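# Seat the lid fully on the box with a suction arm

## Task

Place the lid onto the box so that it sits fully down. It must stay in place on its own, because a lid that only the robot is holding does not count. Then release it and move the tool away.

## Robot and tools

ROBOT: one six-joint arm (UR7e-type) with a vacuum suction cup as its only tool. There is one arm, so every command drives that single arm. Its base may be slightly tilted relative to the table. The arm and the block or post under its base count as robot for the clearance check.

FRAME: every pose is in the scene frame. The origin is on the table top directly below the arm's base. +z points up, and +y is to the left when looking along +x. Positions are in metres. Orientations are quaternions written w first (qw, qx, qy, qz). The cup point (end_effector_position) is the centre of the cup's 36 mm rim, and the cup faces along the cup point's own +z axis. So a downward-facing cup has its +z pointing toward -z of the scene. From about 4 cm behind the rim, the tool body and wrist camera stick out up to about 9 cm sideways, so leave that clearance.

execute_actions(actions): a list of actions run one after another. Each action is a list of up to 15 rows, and each row lasts one control step (1/30 s). If a table has fewer than 15 rows, its last row repeats until 15 steps are used. Each row holds 8 numbers: x, y, z, qw, qx, qy, qz, suction. These give an absolute target pose for the cup point in the scene frame, not an offset. Suction ranges from -1 to 1: above 0.01 turns it on, and 0.01 or less turns it off. The setting persists until changed. Every target must lie within 0.6 m of the cup point's position at the start of its action, measured along each of the cup point's axes. If the first action fails this check against the last reported state, or any action is malformed, the whole call is rejected and nothing moves. Repeat the wanted quaternion in every row, rather than copying a drifted one from a result. An empty list just returns the state and images.

Motion limits: on each step, the commanded pose is clipped to within 100 mm and 16 degrees of the measured pose. If position and orientation cannot both be reached, position wins. Motion trails commands by about 0.17 s. After an action the arm only continues to the last clipped pose, so send the remainder of a long motion in later actions.

move(target, speed, stop_force, blocking): moves the cup point in a straight line toward one absolute pose. target is one 8-number row as above, and its suction value is applied at the start. speed is in m/s, from 0.002 to 0.5, with a default of 0.25. Rotation is capped at twice that value in rad/s. A path lasts 0.5 to 10 s and stops short if it needs longer. It does not avoid obstacles, and the arm may lag, stray or overshoot the speed, especially when nearly straight. stop_force is optional, from 9 to 40 N, and cannot be used in the scene's first 0.2 s. With it, the path ends once the wrist sensor reads that much extra push against the motion for 2 steps in a row. The arm then backs up 2 steps and holds. Use it with very low speed when pressing down. Omit it when moving away from something the cup touches, and do not rely on it for moves that rotate the cup. blocking=false returns after 0.5 s while the arm keeps moving, and it cannot be combined with stop_force. Until the move ends, use wait or stop. The result adds a "move:" line: done, off_target, moving, held, fault, or contact (stop_force triggered). It also gives the distance to target. limits=paced means the pose was clipped; limits=held means some steps were blocked.

wait(seconds): 0 to 10; lets time pass with the last command held. stop(): brakes a running move, and the arm needs some distance to do so. zoom_image(camera, region): camera is cam_head_left, cam_head_right or cam_wrist; region is [x0, y0, x1, y1] in pixels, at most 504 by 504. read_manual(section): licence text only. finished_scene(scene): ends the current scene, given by its number, permanently; the result reports success.

RESULTS: the state line gives the cup point's position, its quaternion, and linear (m/s) and angular (rad/s) velocities. "Hand target" is the pose the controller is currently driving toward. "pose unreachable" means the clearance check altered or blocked a command. Step readings list positions, and HELD marks steps that were held back. Wrist force and torque are in the cup point's own axes. They have an offset of up to about 4 N and noise, saturate near 50 N, and push from a contacted surface back into the arm. Joint torques are noisy and never zero. suction_measured is near 0 when there is no seal and 0.83 or more when airtight. part_present turns 1 at 0.50 and back to 0 below 0.45. MOTOR HOT appears from 70 °C; at 85 °C the brakes lock until the motors cool.

Cameras: cam_head_left and cam_head_right are 896x504, and cam_wrist is a 504x504 fisheye.

GRIPPING: turn suction on and press the rim flat on a smooth face of the lid, so that it seals all round. Avoid holes, seams and edges. Under vacuum the cup shortens by up to about 12 mm. To release, lower the lid until it rests, switch suction off, then lift at least 15 mm. If the cup seals to the table, turn suction off to free it.

AVOID: a stiff arm pressing even slightly past a contact can trigger a fault. Joint load limits are 133 N m for the three large joints and 24.9 N m for the wrists, and the held weight counts. Any external force of 150 N also causes a fault, which stops the arm for 10 s and skips the rest of the call. Approach contacts slowly, do not slam or drop the lid, and never knock anything off the table. Loose objects may occasionally be nudged by an outside push. The robot holds its last command while you are composing a reply.

Each tool is called after ">>>" by a JSON object that holds its "op" and its "data".

## Session

>>> {"op": "execute_actions", "data": {"actions": []}}

Scene clock: 0.00 s.
end_effector_position=(+0.4291, +0.0079, +0.2270) suction_measured=0.01 part_present=0 end_effector_quat_wxyz=(-0.001, -0.010, +1.000, -0.001) end_effector_velocity=(+0.000, +0.000, -0.000) end_effector_angular_velocity=(+0.000, +0.000, +0.000)
Joint positions: [-0.315 -1.722  2.042 -1.891 -1.572  1.254]
Joint velocities: [ 0.  0. -0.  0. -0. -0.]
Joint torques (N m, as the arm reports them, + toward a larger angle): no reading
Wrist force (N, on the end effector, along its own x y z axes, offset not removed): no reading
Wrist torque (N m, same axes, about the end effector's origin, offset not removed): no reading
Hand target: +0.429, +0.008, +0.227; -0.001, -0.010, +1.000, -0.001

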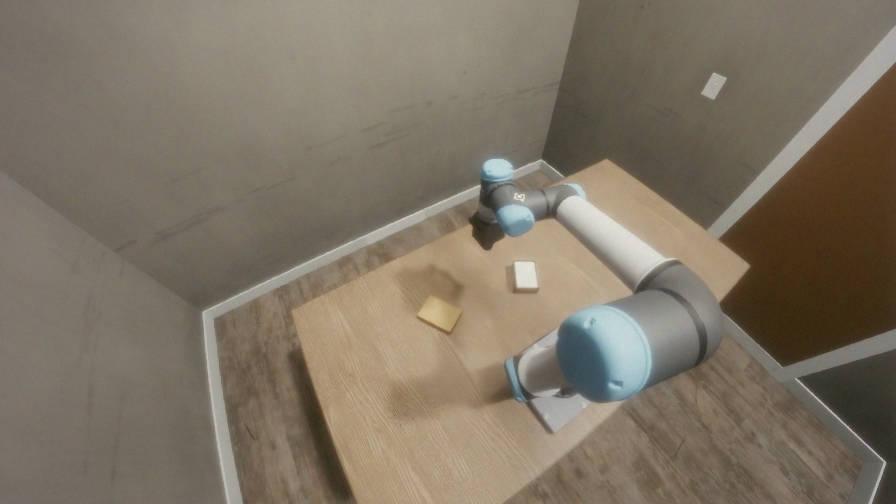

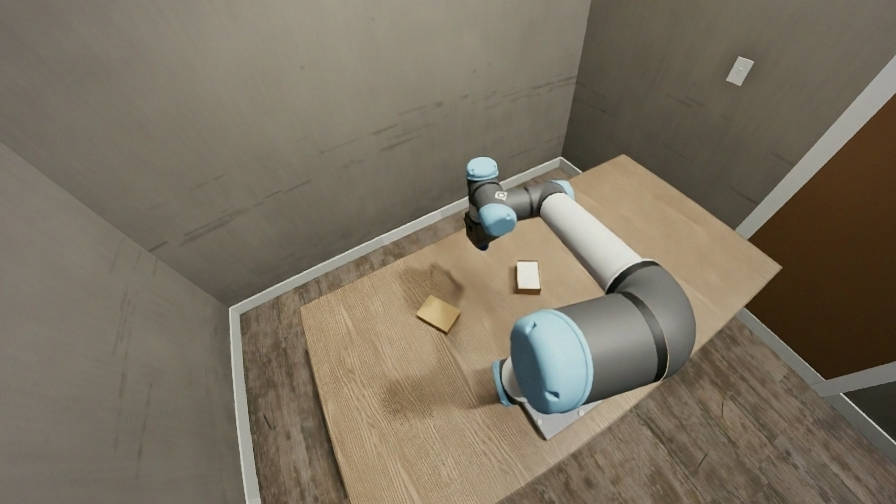

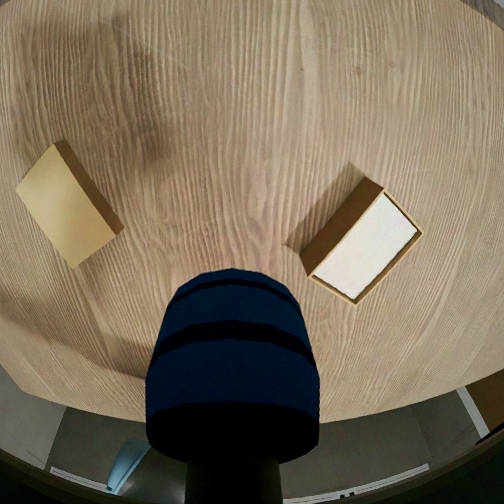

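>>> {"op": "move", "data": {"target": [0.304,-0.087,0.18,0,0.292,0.956,0,0]}}

>>> {"op": "move", "data": {"target": [0.353,0.206,0.16,0,-0.267,0.964,0,0]}}

Scene clock: 10.97 s.
end_effector_position=(+0.3042, -0.0868, +0.1802) suction_measured=0.01 part_present=0 end_effector_quat_wxyz=(-0.000, +0.292, +0.957, +0.000) end_effector_velocity=(-0.002, -0.002, -0.000) end_effector_angular_velocity=(-0.000, -0.002, -0.010)
Joint positions: [-0.732 -2.011  2.361 -1.92  -1.57   1.448]
Joint velocities: [-0.012 -0.007  0.005  0.001  0.001 -0.002]
Joint torques (N m, as the arm reports them, + toward a larger angle): [ -8.97 -11.46 -10.57  -0.74   2.09  -1.48]
Wrist force (N, on the end effector, along its own x y z axes, offset not removed): [-1.8 0.5 -2.9]
Wrist torque (N m, same axes, about the end effector's origin, offset not removed): [0.43 0.03 -0.04]
Hand target: +0.304, -0.087, +0.180; -0.000, +0.292, +0.956, +0.000
Off the commanded pose: 0.000 m, 0 deg.
move: done

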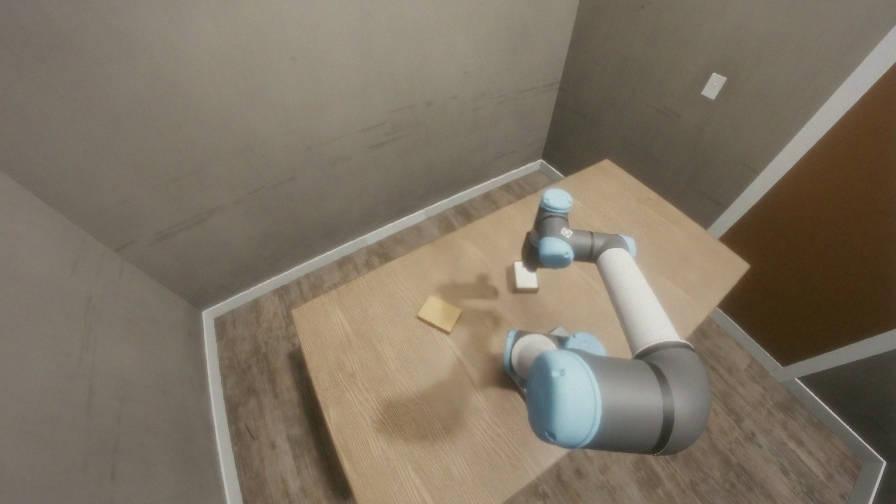

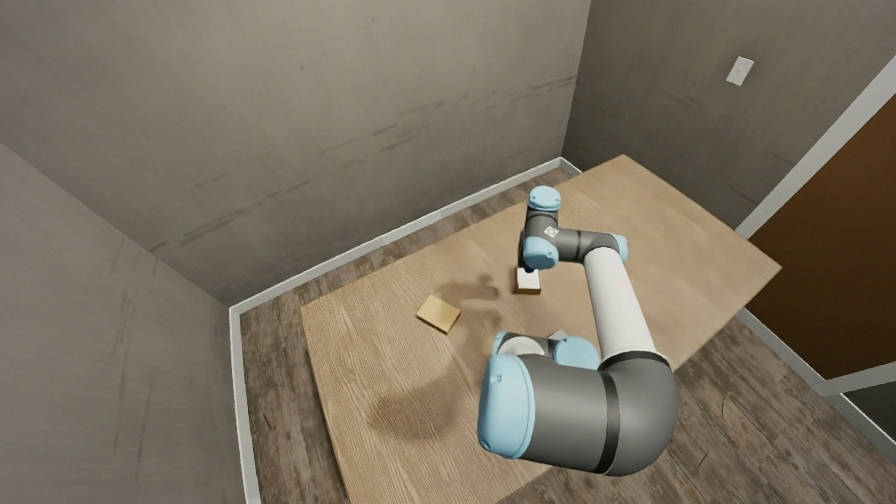

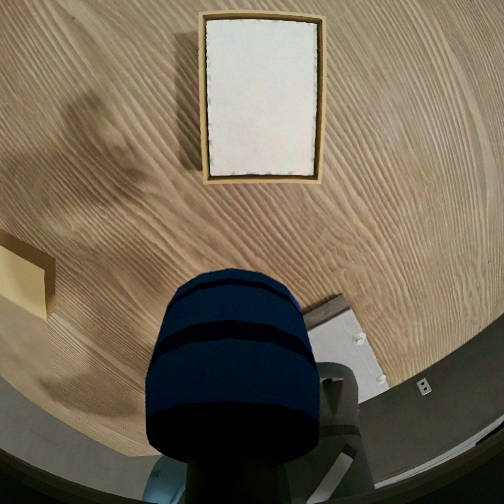

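Scene clock: 13.83 s.
end_effector_position=(+0.3529, +0.2057, +0.1600) suction_measured=0.01 part_present=0 end_effector_quat_wxyz=(+0.001, -0.266, +0.964, -0.000) end_effector_velocity=(+0.001, +0.003, -0.001) end_effector_angular_velocity=(-0.001, +0.002, +0.010)
Joint positions: [ 0.177 -1.704  2.214 -2.083 -1.571  1.227]
Joint velocities: [ 0.007  0.009 -0.005 -0.002 -0.001 -0.003]
Joint torques (N m, as the arm reports them, + toward a larger angle): [  7.58  -7.15 -33.54  -4.22  -2.79  -1.73]
Wrist force (N, on the end effector, along its own x y z axes, offset not removed): [-0.1 0.5 -1.0]
Wrist torque (N m, same axes, about the end effector's origin, offset not removed): [0.08 -0.27 0.04]
Hand target: +0.353, +0.206, +0.160; +0.000, -0.267, +0.964, -0.000
Off the commanded pose: 0.000 m, 0 deg.
move: done

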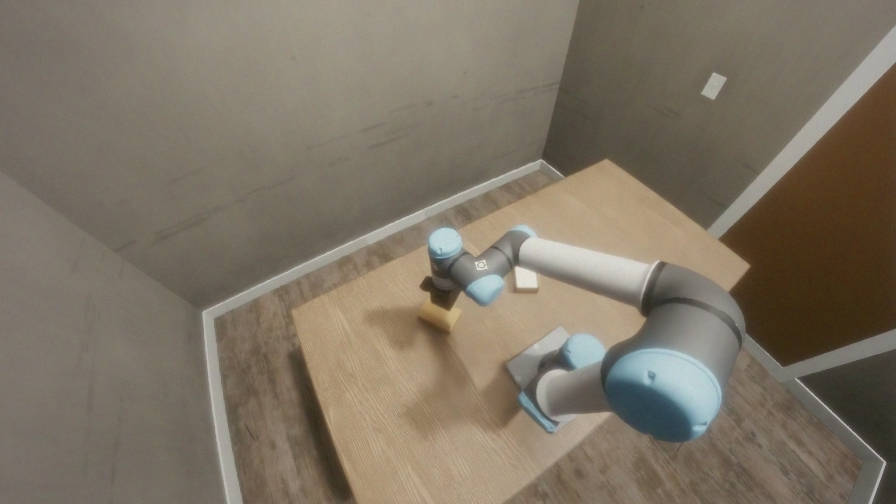

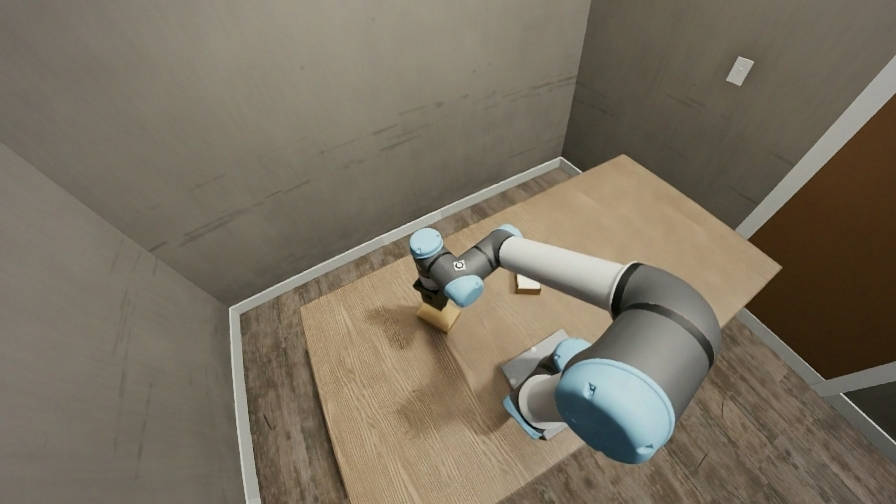

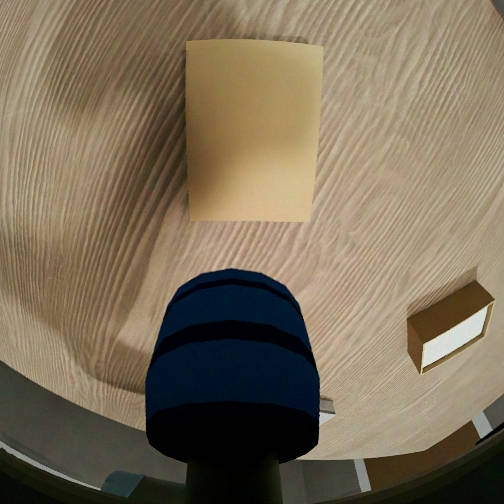

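>>> {"op": "move", "data": {"target": [0.328,0.199,0.16,0,-0.262,0.965,0,0]}}

Scene clock: 18.87 s.
end_effector_position=(+0.3283, +0.1991, +0.1600) suction_measured=0.01 part_present=0 end_effector_quat_wxyz=(-0.000, -0.262, +0.965, -0.000) end_effector_velocity=(-0.003, -0.001, +0.000) end_effector_angular_velocity=(+0.001, -0.000, -0.001)
Joint positions: [ 0.172 -1.772  2.268 -2.068 -1.57   1.23 ]
Joint velocities: [-0.001 -0.008  0.006  0.002  0.001 -0.   ]
Joint torques (N m, as the arm reports them, + toward a larger angle): [ -7.84 -19.23  -9.54  -0.62   2.2    1.04]
Wrist force (N, on the end effector, along its own x y z axes, offset not removed): [-4.1 1.2 0.1]
Wrist torque (N m, same axes, about the end effector's origin, offset not removed): [0.32 0.64 -0.20]
Hand target: +0.328, +0.199, +0.160; -0.000, -0.262, +0.965, +0.000
Off the commanded pose: 0.000 m, 0 deg.
move: done

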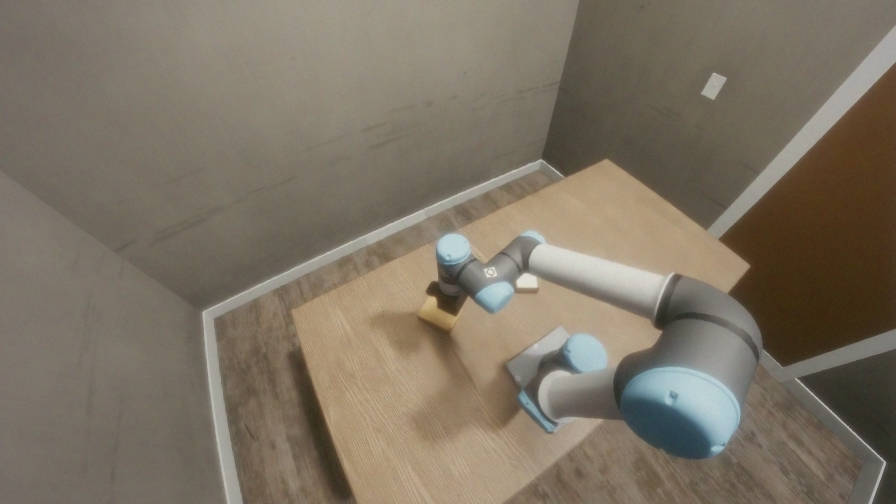

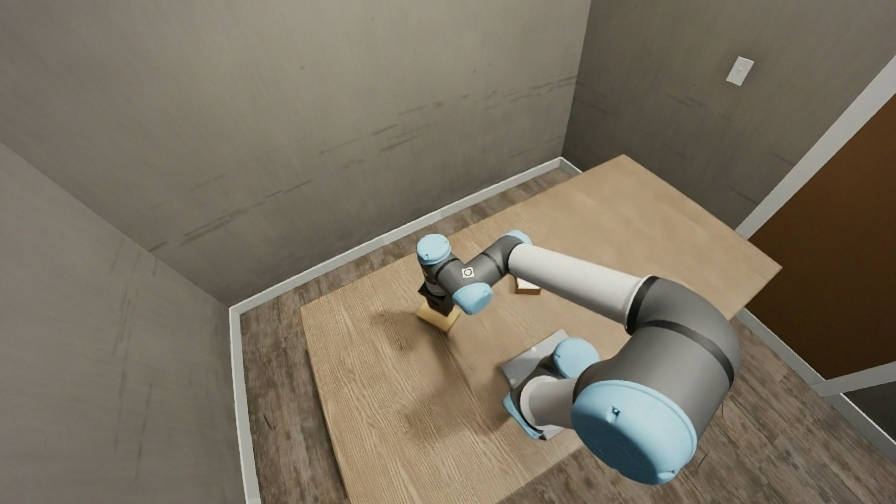

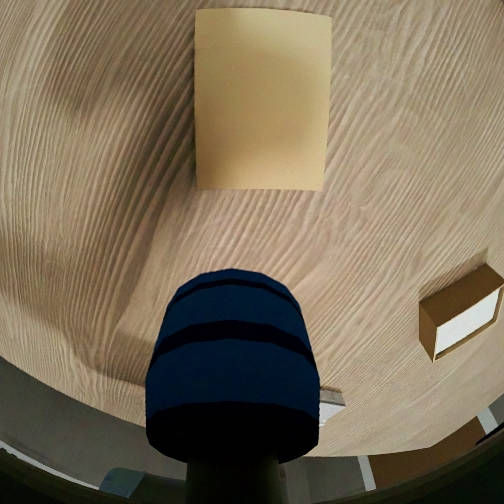

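>>> {"op": "move", "data": {"target": [0.4153,0.2385,0.05,0,-0.262,0.965,0,0]}}

>>> {"op": "move", "data": {"target": [0.4153,0.2385,0.018,0,-0.262,0.965,0,1], "speed": 0.02, "stop_force": 9}}

Scene clock: 23.50 s.
end_effector_position=(+0.4149, +0.2384, +0.0502) suction_measured=0.01 part_present=0 end_effector_quat_wxyz=(+0.000, -0.262, +0.965, +0.000) end_effector_velocity=(+0.002, +0.001, -0.002) end_effector_angular_velocity=(-0.001, -0.001, +0.000)
Joint positions: [ 0.221 -1.335  2.18  -2.416 -1.57   1.279]
Joint velocities: [ 0.001  0.009 -0.005 -0.005 -0.001  0.001]
Joint torques (N m, as the arm reports them, + toward a larger angle): [  5.82 -18.26 -27.56  -4.37  -2.72   1.12]
Wrist force (N, on the end effector, along its own x y z axes, offset not removed): [-2.6 2.2 1.1]
Wrist torque (N m, same axes, about the end effector's origin, offset not removed): [0.69 0.25 -0.14]
Hand target: +0.415, +0.239, +0.050; +0.000, -0.262, +0.965, -0.000
Off the commanded pose: 0.000 m, 0 deg.
move: done

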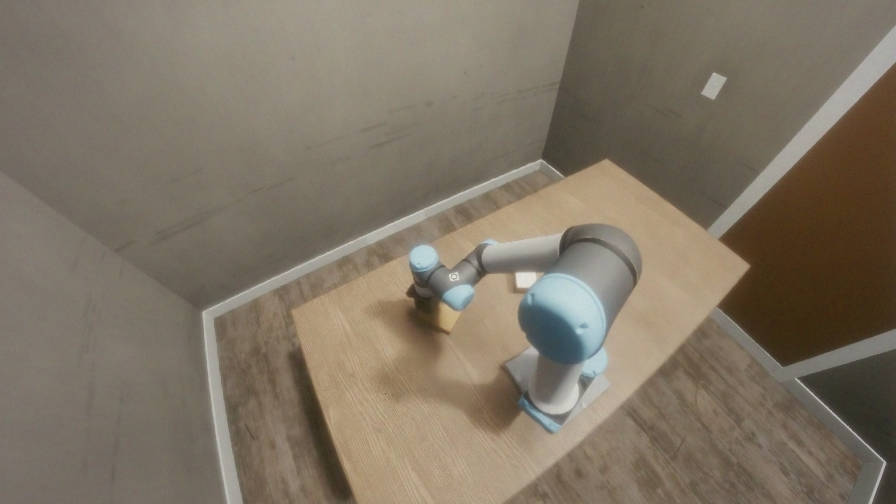

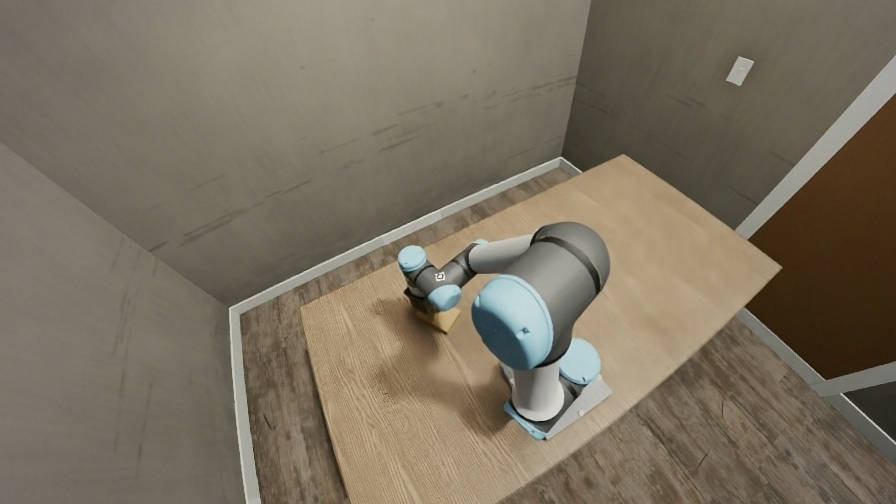

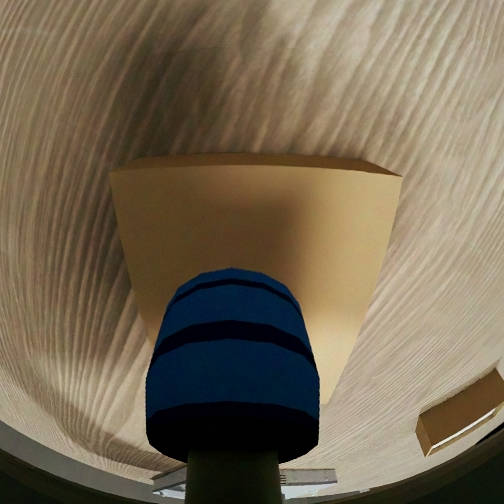

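Scene clock: 25.43 s.
end_effector_position=(+0.4152, +0.2385, +0.0183) suction_measured=0.99 part_present=1 end_effector_quat_wxyz=(-0.000, -0.262, +0.965, +0.000) end_effector_velocity=(-0.000, -0.000, -0.003) end_effector_angular_velocity=(+0.000, +0.001, -0.000)
Joint positions: [ 0.221 -1.263  2.203 -2.512 -1.57   1.279]
Joint velocities: [-0.     0.007  0.001 -0.008  0.     0.   ]
Joint torques (N m, as the arm reports them, + toward a larger angle): [ -8.67 -21.32  -4.24  -4.36  -2.69  -1.27]
Wrist force (N, on the end effector, along its own x y z axes, offset not removed): [0.0 -0.5 2.5]
Wrist torque (N m, same axes, about the end effector's origin, offset not removed): [0.13 -0.08 -0.09]
Hand target: +0.415, +0.238, +0.018; -0.000, -0.262, +0.965, +0.000
Off the commanded pose: 0.000 m, 0 deg.
move: done

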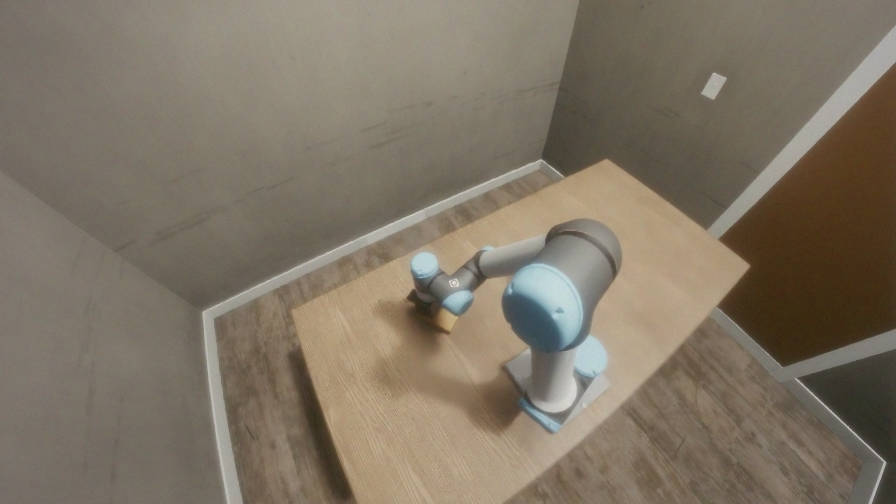

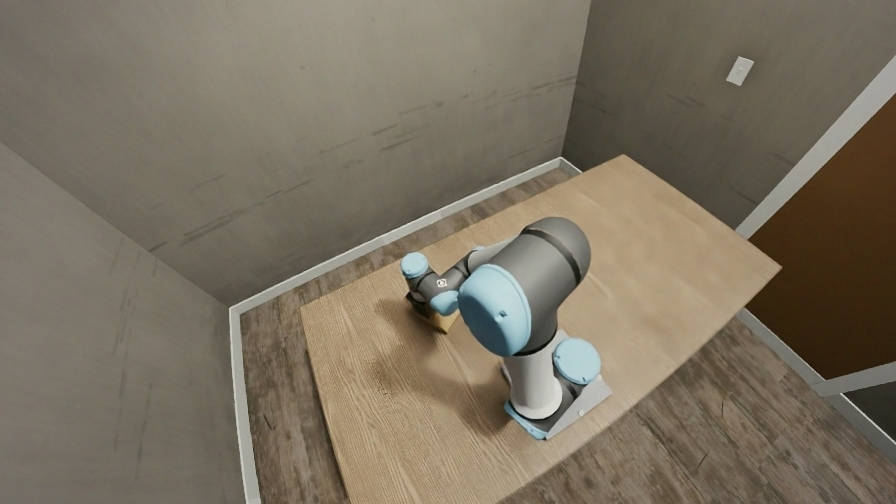

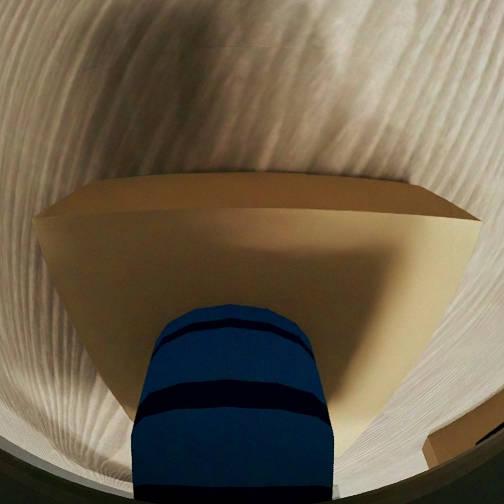

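>>> {"op": "move", "data": {"target": [0.4153,0.2385,0.09,0,-0.262,0.965,0,1], "speed": 0.15}}

>>> {"op": "move", "data": {"target": [0.3788,-0.1487,0.08,0,0.283,0.959,0,1], "speed": 0.2}}

Scene clock: 28.93 s.
end_effector_position=(+0.4154, +0.2386, +0.0896) suction_measured=1.00 part_present=1 end_effector_quat_wxyz=(+0.000, -0.262, +0.965, -0.000) end_effector_velocity=(+0.000, -0.000, +0.004) end_effector_angular_velocity=(+0.000, -0.001, -0.001)
Joint positions: [ 0.221 -1.413  2.139 -2.297 -1.57   1.279]
Joint velocities: [-0.001 -0.007 -0.004  0.009  0.    -0.   ]
Joint torques (N m, as the arm reports them, + toward a larger angle): [ -9.13 -31.87 -29.55  -0.84  -1.32  -1.3 ]
Wrist force (N, on the end effector, along its own x y z axes, offset not removed): [-5.3 -0.3 -2.7]
Wrist torque (N m, same axes, about the end effector's origin, offset not removed): [0.05 0.67 -0.18]
Hand target: +0.415, +0.239, +0.090; +0.000, -0.262, +0.965, -0.000
Off the commanded pose: 0.000 m, 0 deg.
move: done

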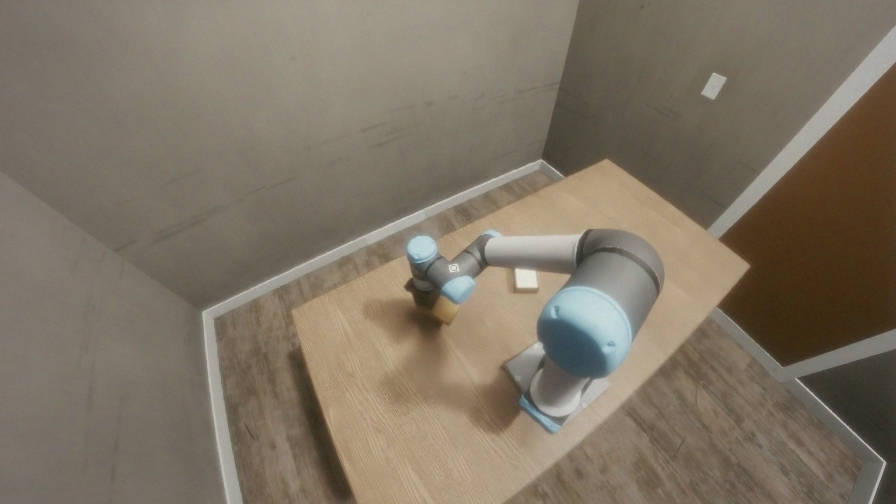

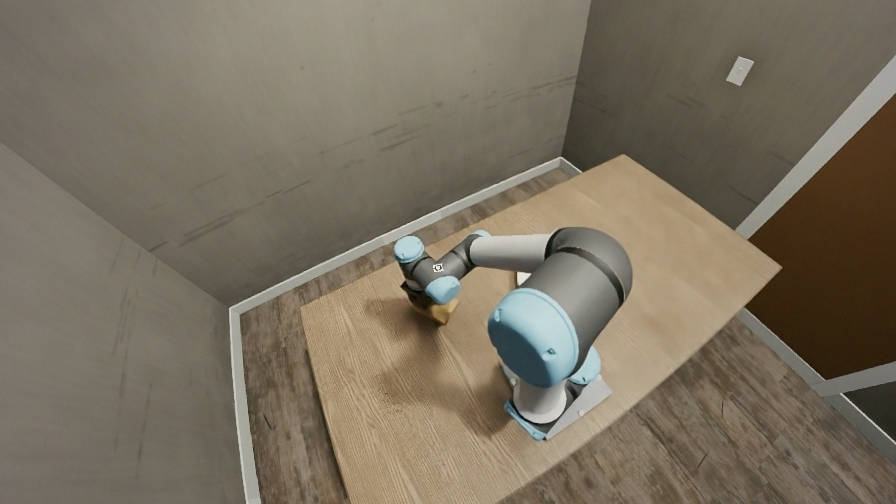

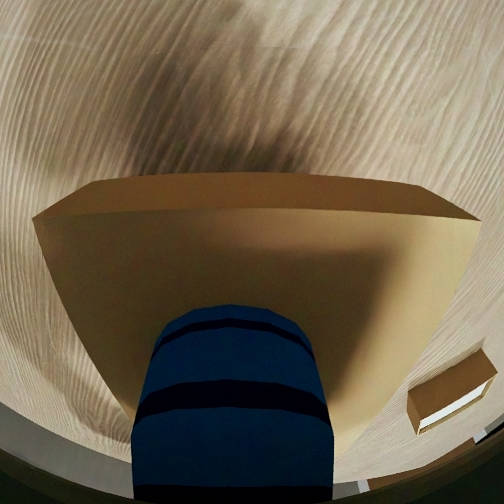

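Scene clock: 32.33 s.
end_effector_position=(+0.3788, -0.1483, +0.0801) suction_measured=1.00 part_present=1 end_effector_quat_wxyz=(-0.001, +0.283, +0.959, +0.000) end_effector_velocity=(-0.000, -0.002, -0.001) end_effector_angular_velocity=(+0.002, +0.002, -0.006)
Joint positions: [-0.726 -1.558  2.335 -2.347 -1.57   1.436]
Joint velocities: [-0.005  0.005 -0.002 -0.    -0.     0.001]
Joint torques (N m, as the arm reports them, + toward a larger angle): [ -6.   -11.8  -30.09  -4.25   2.31   1.11]
Wrist force (N, on the end effector, along its own x y z axes, offset not removed): [-3.2 2.1 1.6]
Wrist torque (N m, same axes, about the end effector's origin, offset not removed): [0.47 0.33 -0.13]
Hand target: +0.379, -0.149, +0.080; -0.001, +0.283, +0.959, +0.000
Off the commanded pose: 0.000 m, 0 deg.
move: done

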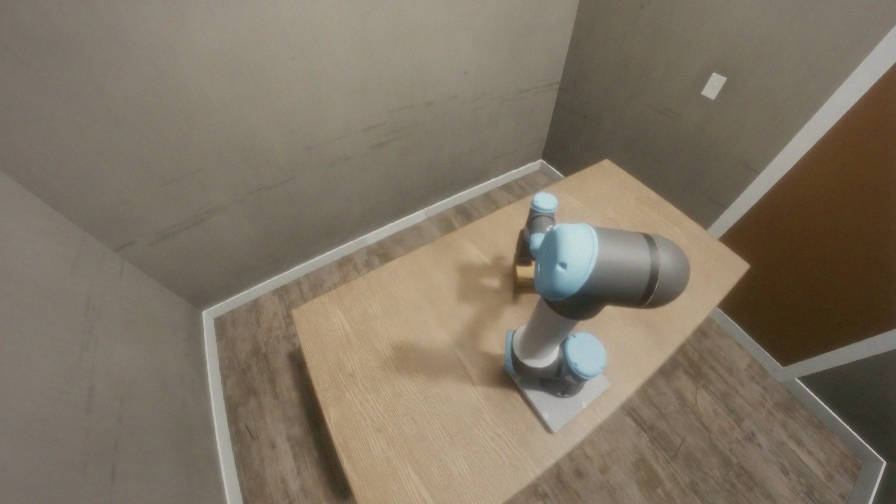

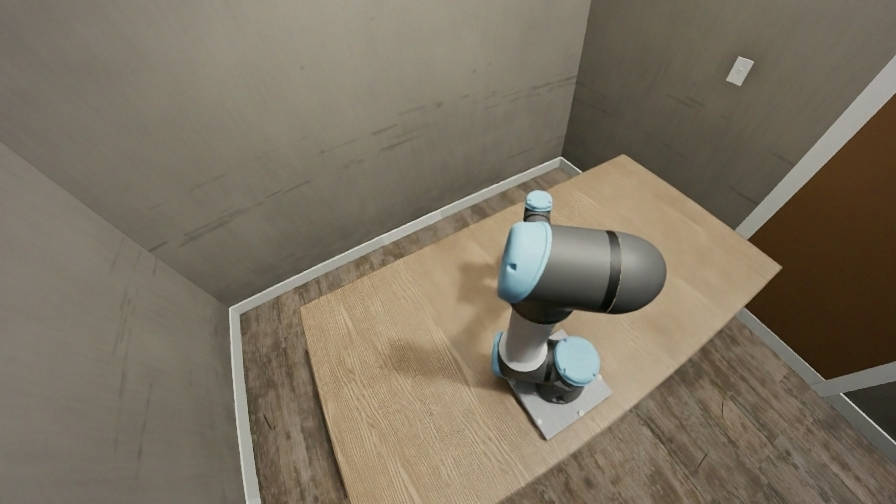

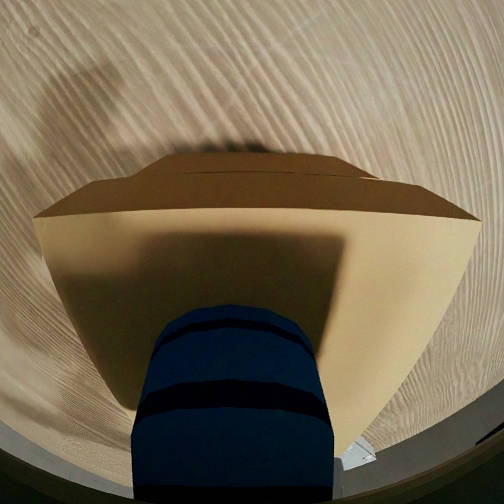

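>>> {"op": "move", "data": {"target": [0.3788,-0.1487,0.02,0,0.283,0.959,0,1], "speed": 0.008, "stop_force": 10}}

Scene clock: 40.03 s.
end_effector_position=(+0.3787, -0.1486, +0.0371) suction_measured=1.00 part_present=1 end_effector_quat_wxyz=(-0.000, +0.283, +0.959, +0.000) end_effector_velocity=(-0.001, +0.001, +0.002) end_effector_angular_velocity=(+0.002, +0.002, -0.000)
Joint positions: [-0.726 -1.45   2.383 -2.503 -1.57   1.436]
Joint velocities: [-0.001 -0.005 -0.001  0.009  0.001 -0.   ]
Joint torques (N m, as the arm reports them, + toward a larger angle): [ -7.84 -11.96 -16.98   1.39   2.33  -1.37]
Wrist force (N, on the end effector, along its own x y z axes, offset not removed): [7.7 1.3 -49.4]
Wrist torque (N m, same axes, about the end effector's origin, offset not removed): [0.16 0.13 -0.22]
Hand target: +0.379, -0.149, +0.038; -0.000, +0.283, +0.959, +0.000
Off the commanded pose: 0.017 m, 0 deg.
move: contact

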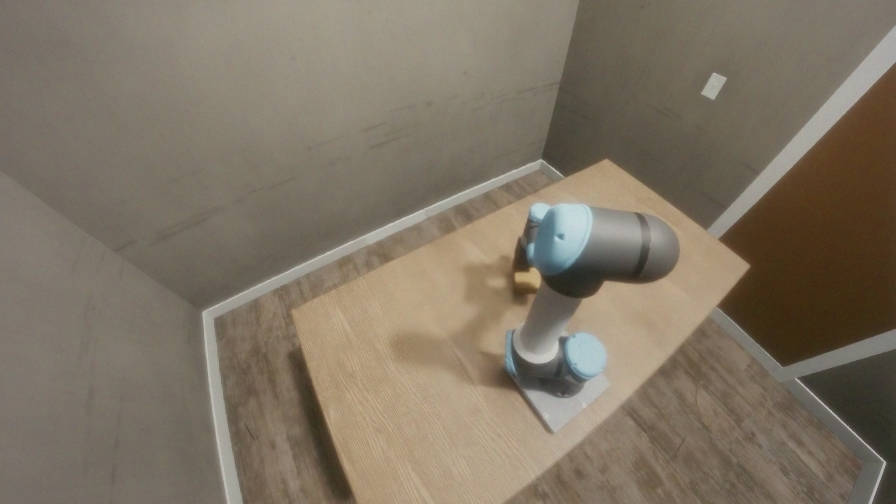

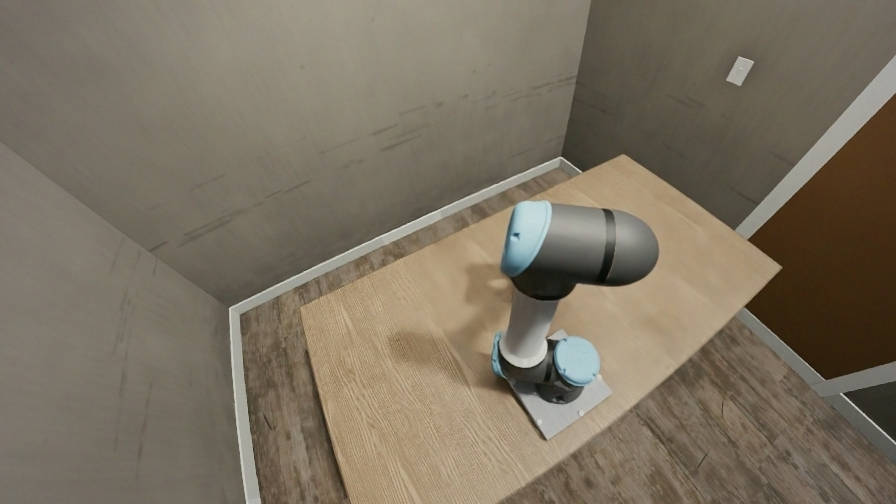

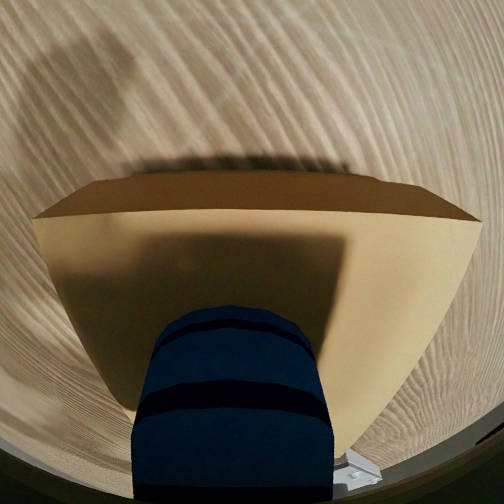

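>>> {"op": "execute_actions", "data": {"actions": [[[0.3788,-0.1487,0.039,0,0.283,0.959,0,-1]]]}}

>>> {"op": "move", "data": {"target": [0.3788,-0.1487,0.2,0,0.283,0.959,0,-1], "speed": 0.15}}

>>> {"op": "zoom_image", "data": {"camera": "cam_head_left", "region": [470,220,590,320]}}

Scene clock: 43.27 s.
end_effector_position=(+0.3788, -0.1487, +0.0390) suction_measured=0.01 part_present=0 end_effector_quat_wxyz=(+0.000, +0.283, +0.959, -0.000) end_effector_velocity=(-0.000, -0.000, +0.000) end_effector_angular_velocity=(+0.000, +0.000, -0.000)
Joint positions: [-0.727 -1.455  2.381 -2.497 -1.57   1.436]
Joint velocities: [-0.    -0.    -0.     0.001 -0.    -0.   ]
Joint torques (N m, as the arm reports them, + toward a larger angle): [ -8.55 -21.3  -21.3    0.66   2.26  -1.38]
Wrist force (N, on the end effector, along its own x y z axes, offset not removed): [-2.7 -1.4 -11.2]
Wrist torque (N m, same axes, about the end effector's origin, offset not removed): [-0.03 0.26 -0.07]
Hand target: +0.379, -0.149, +0.039; +0.000, +0.283, +0.959, -0.000
Off the commanded pose: 0.000 m, 0 deg.
Step readings (end_effector_position):
0: (+0.3788, -0.1486, +0.0375)
1: (+0.3788, -0.1487, +0.0376)
2: (+0.3788, -0.1487, +0.0378)
4: (+0.3788, -0.1487, +0.0382)
8: (+0.3788, -0.1487, +0.0388)
15: end_effector_position above

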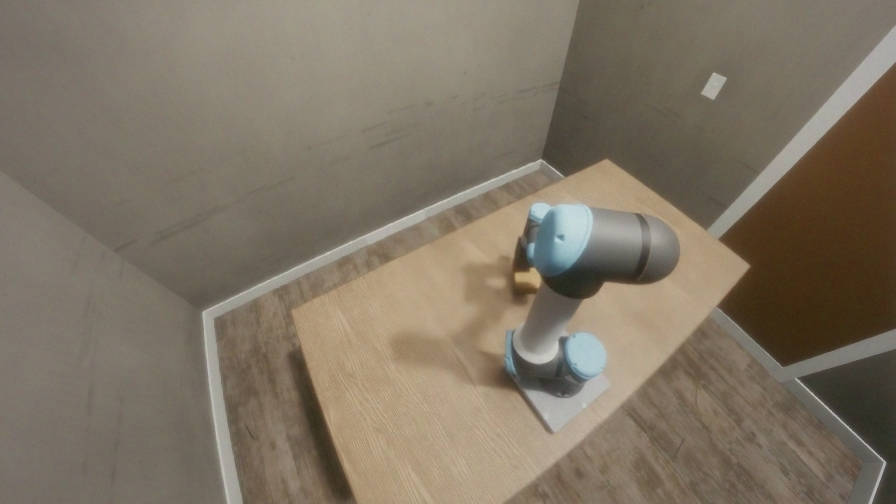

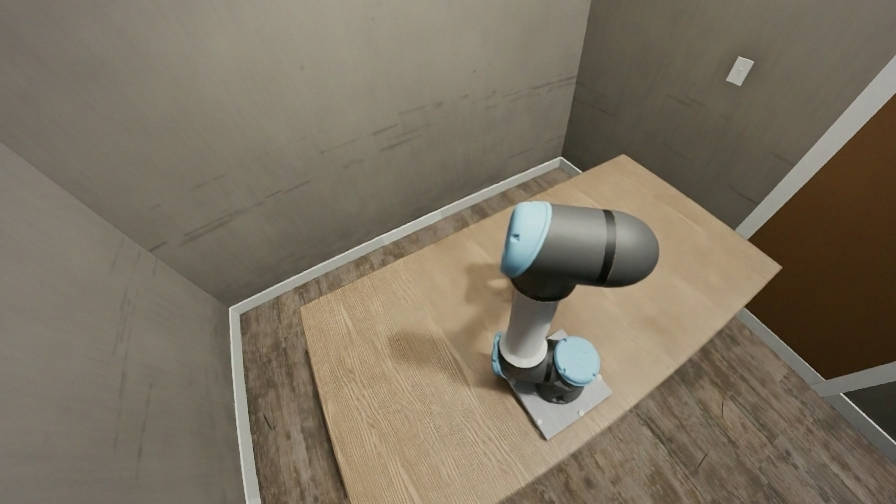

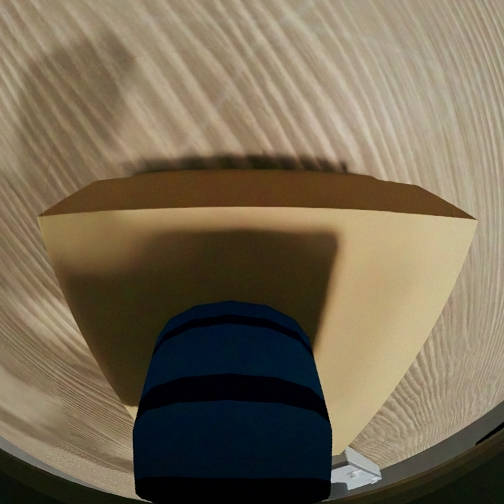

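Scene clock: 44.97 s.
end_effector_position=(+0.3790, -0.1488, +0.1996) suction_measured=0.01 part_present=0 end_effector_quat_wxyz=(+0.000, +0.283, +0.959, -0.000) end_effector_velocity=(+0.000, -0.001, +0.004) end_effector_angular_velocity=(-0.001, -0.001, -0.001)
Joint positions: [-0.727 -1.755  2.144 -1.96  -1.57   1.436]
Joint velocities: [-0.001 -0.003 -0.008  0.01   0.    -0.   ]
Joint torques (N m, as the arm reports them, + toward a larger angle): [ -8.39 -20.38 -33.12  -0.72  -1.12  -1.33]
Wrist force (N, on the end effector, along its own x y z axes, offset not removed): [0.4 4.4 1.1]
Wrist torque (N m, same axes, about the end effector's origin, offset not removed): [1.12 -0.27 0.04]
Hand target: +0.379, -0.149, +0.200; +0.000, +0.283, +0.959, -0.000
Off the commanded pose: 0.000 m, 0 deg.
move: done

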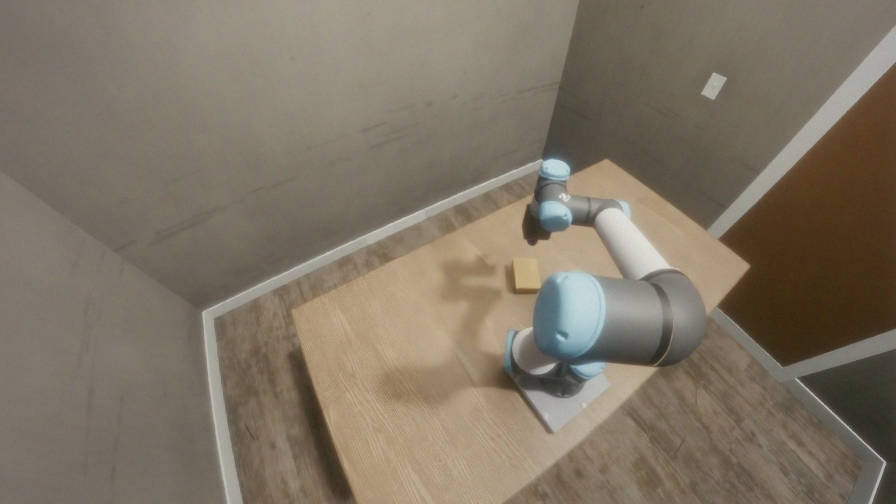

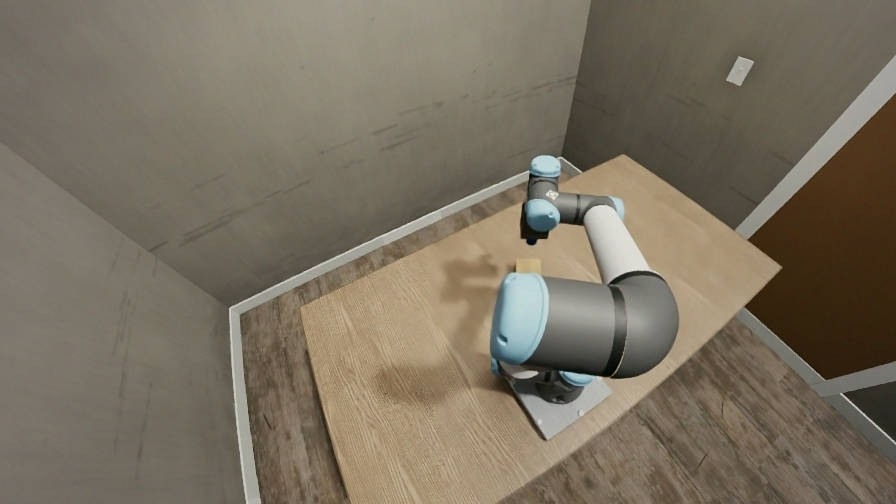

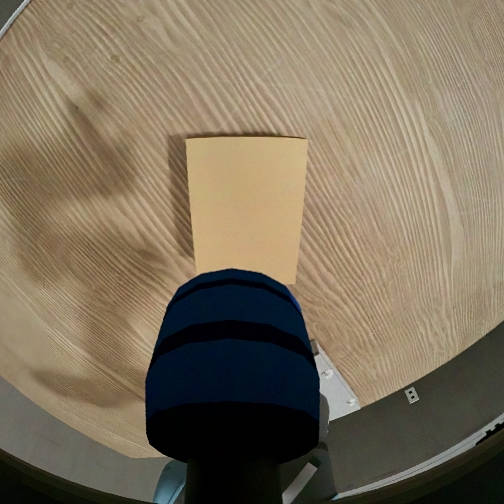

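Region (470, 220, 590, 320) of cam_head_left's 896x504 image, scaled by 4.200, with more detail than that image has.

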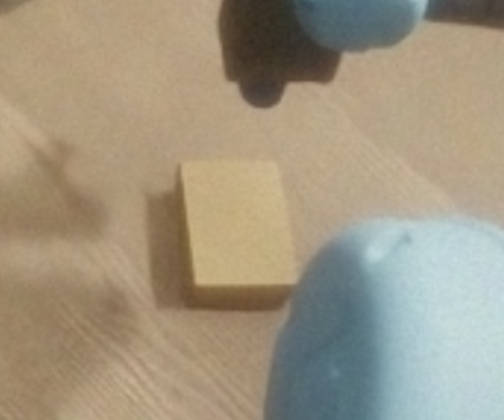

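>>> {"op": "finished_scene", "data": {"scene": 2}}

The scene is finished: the task was done.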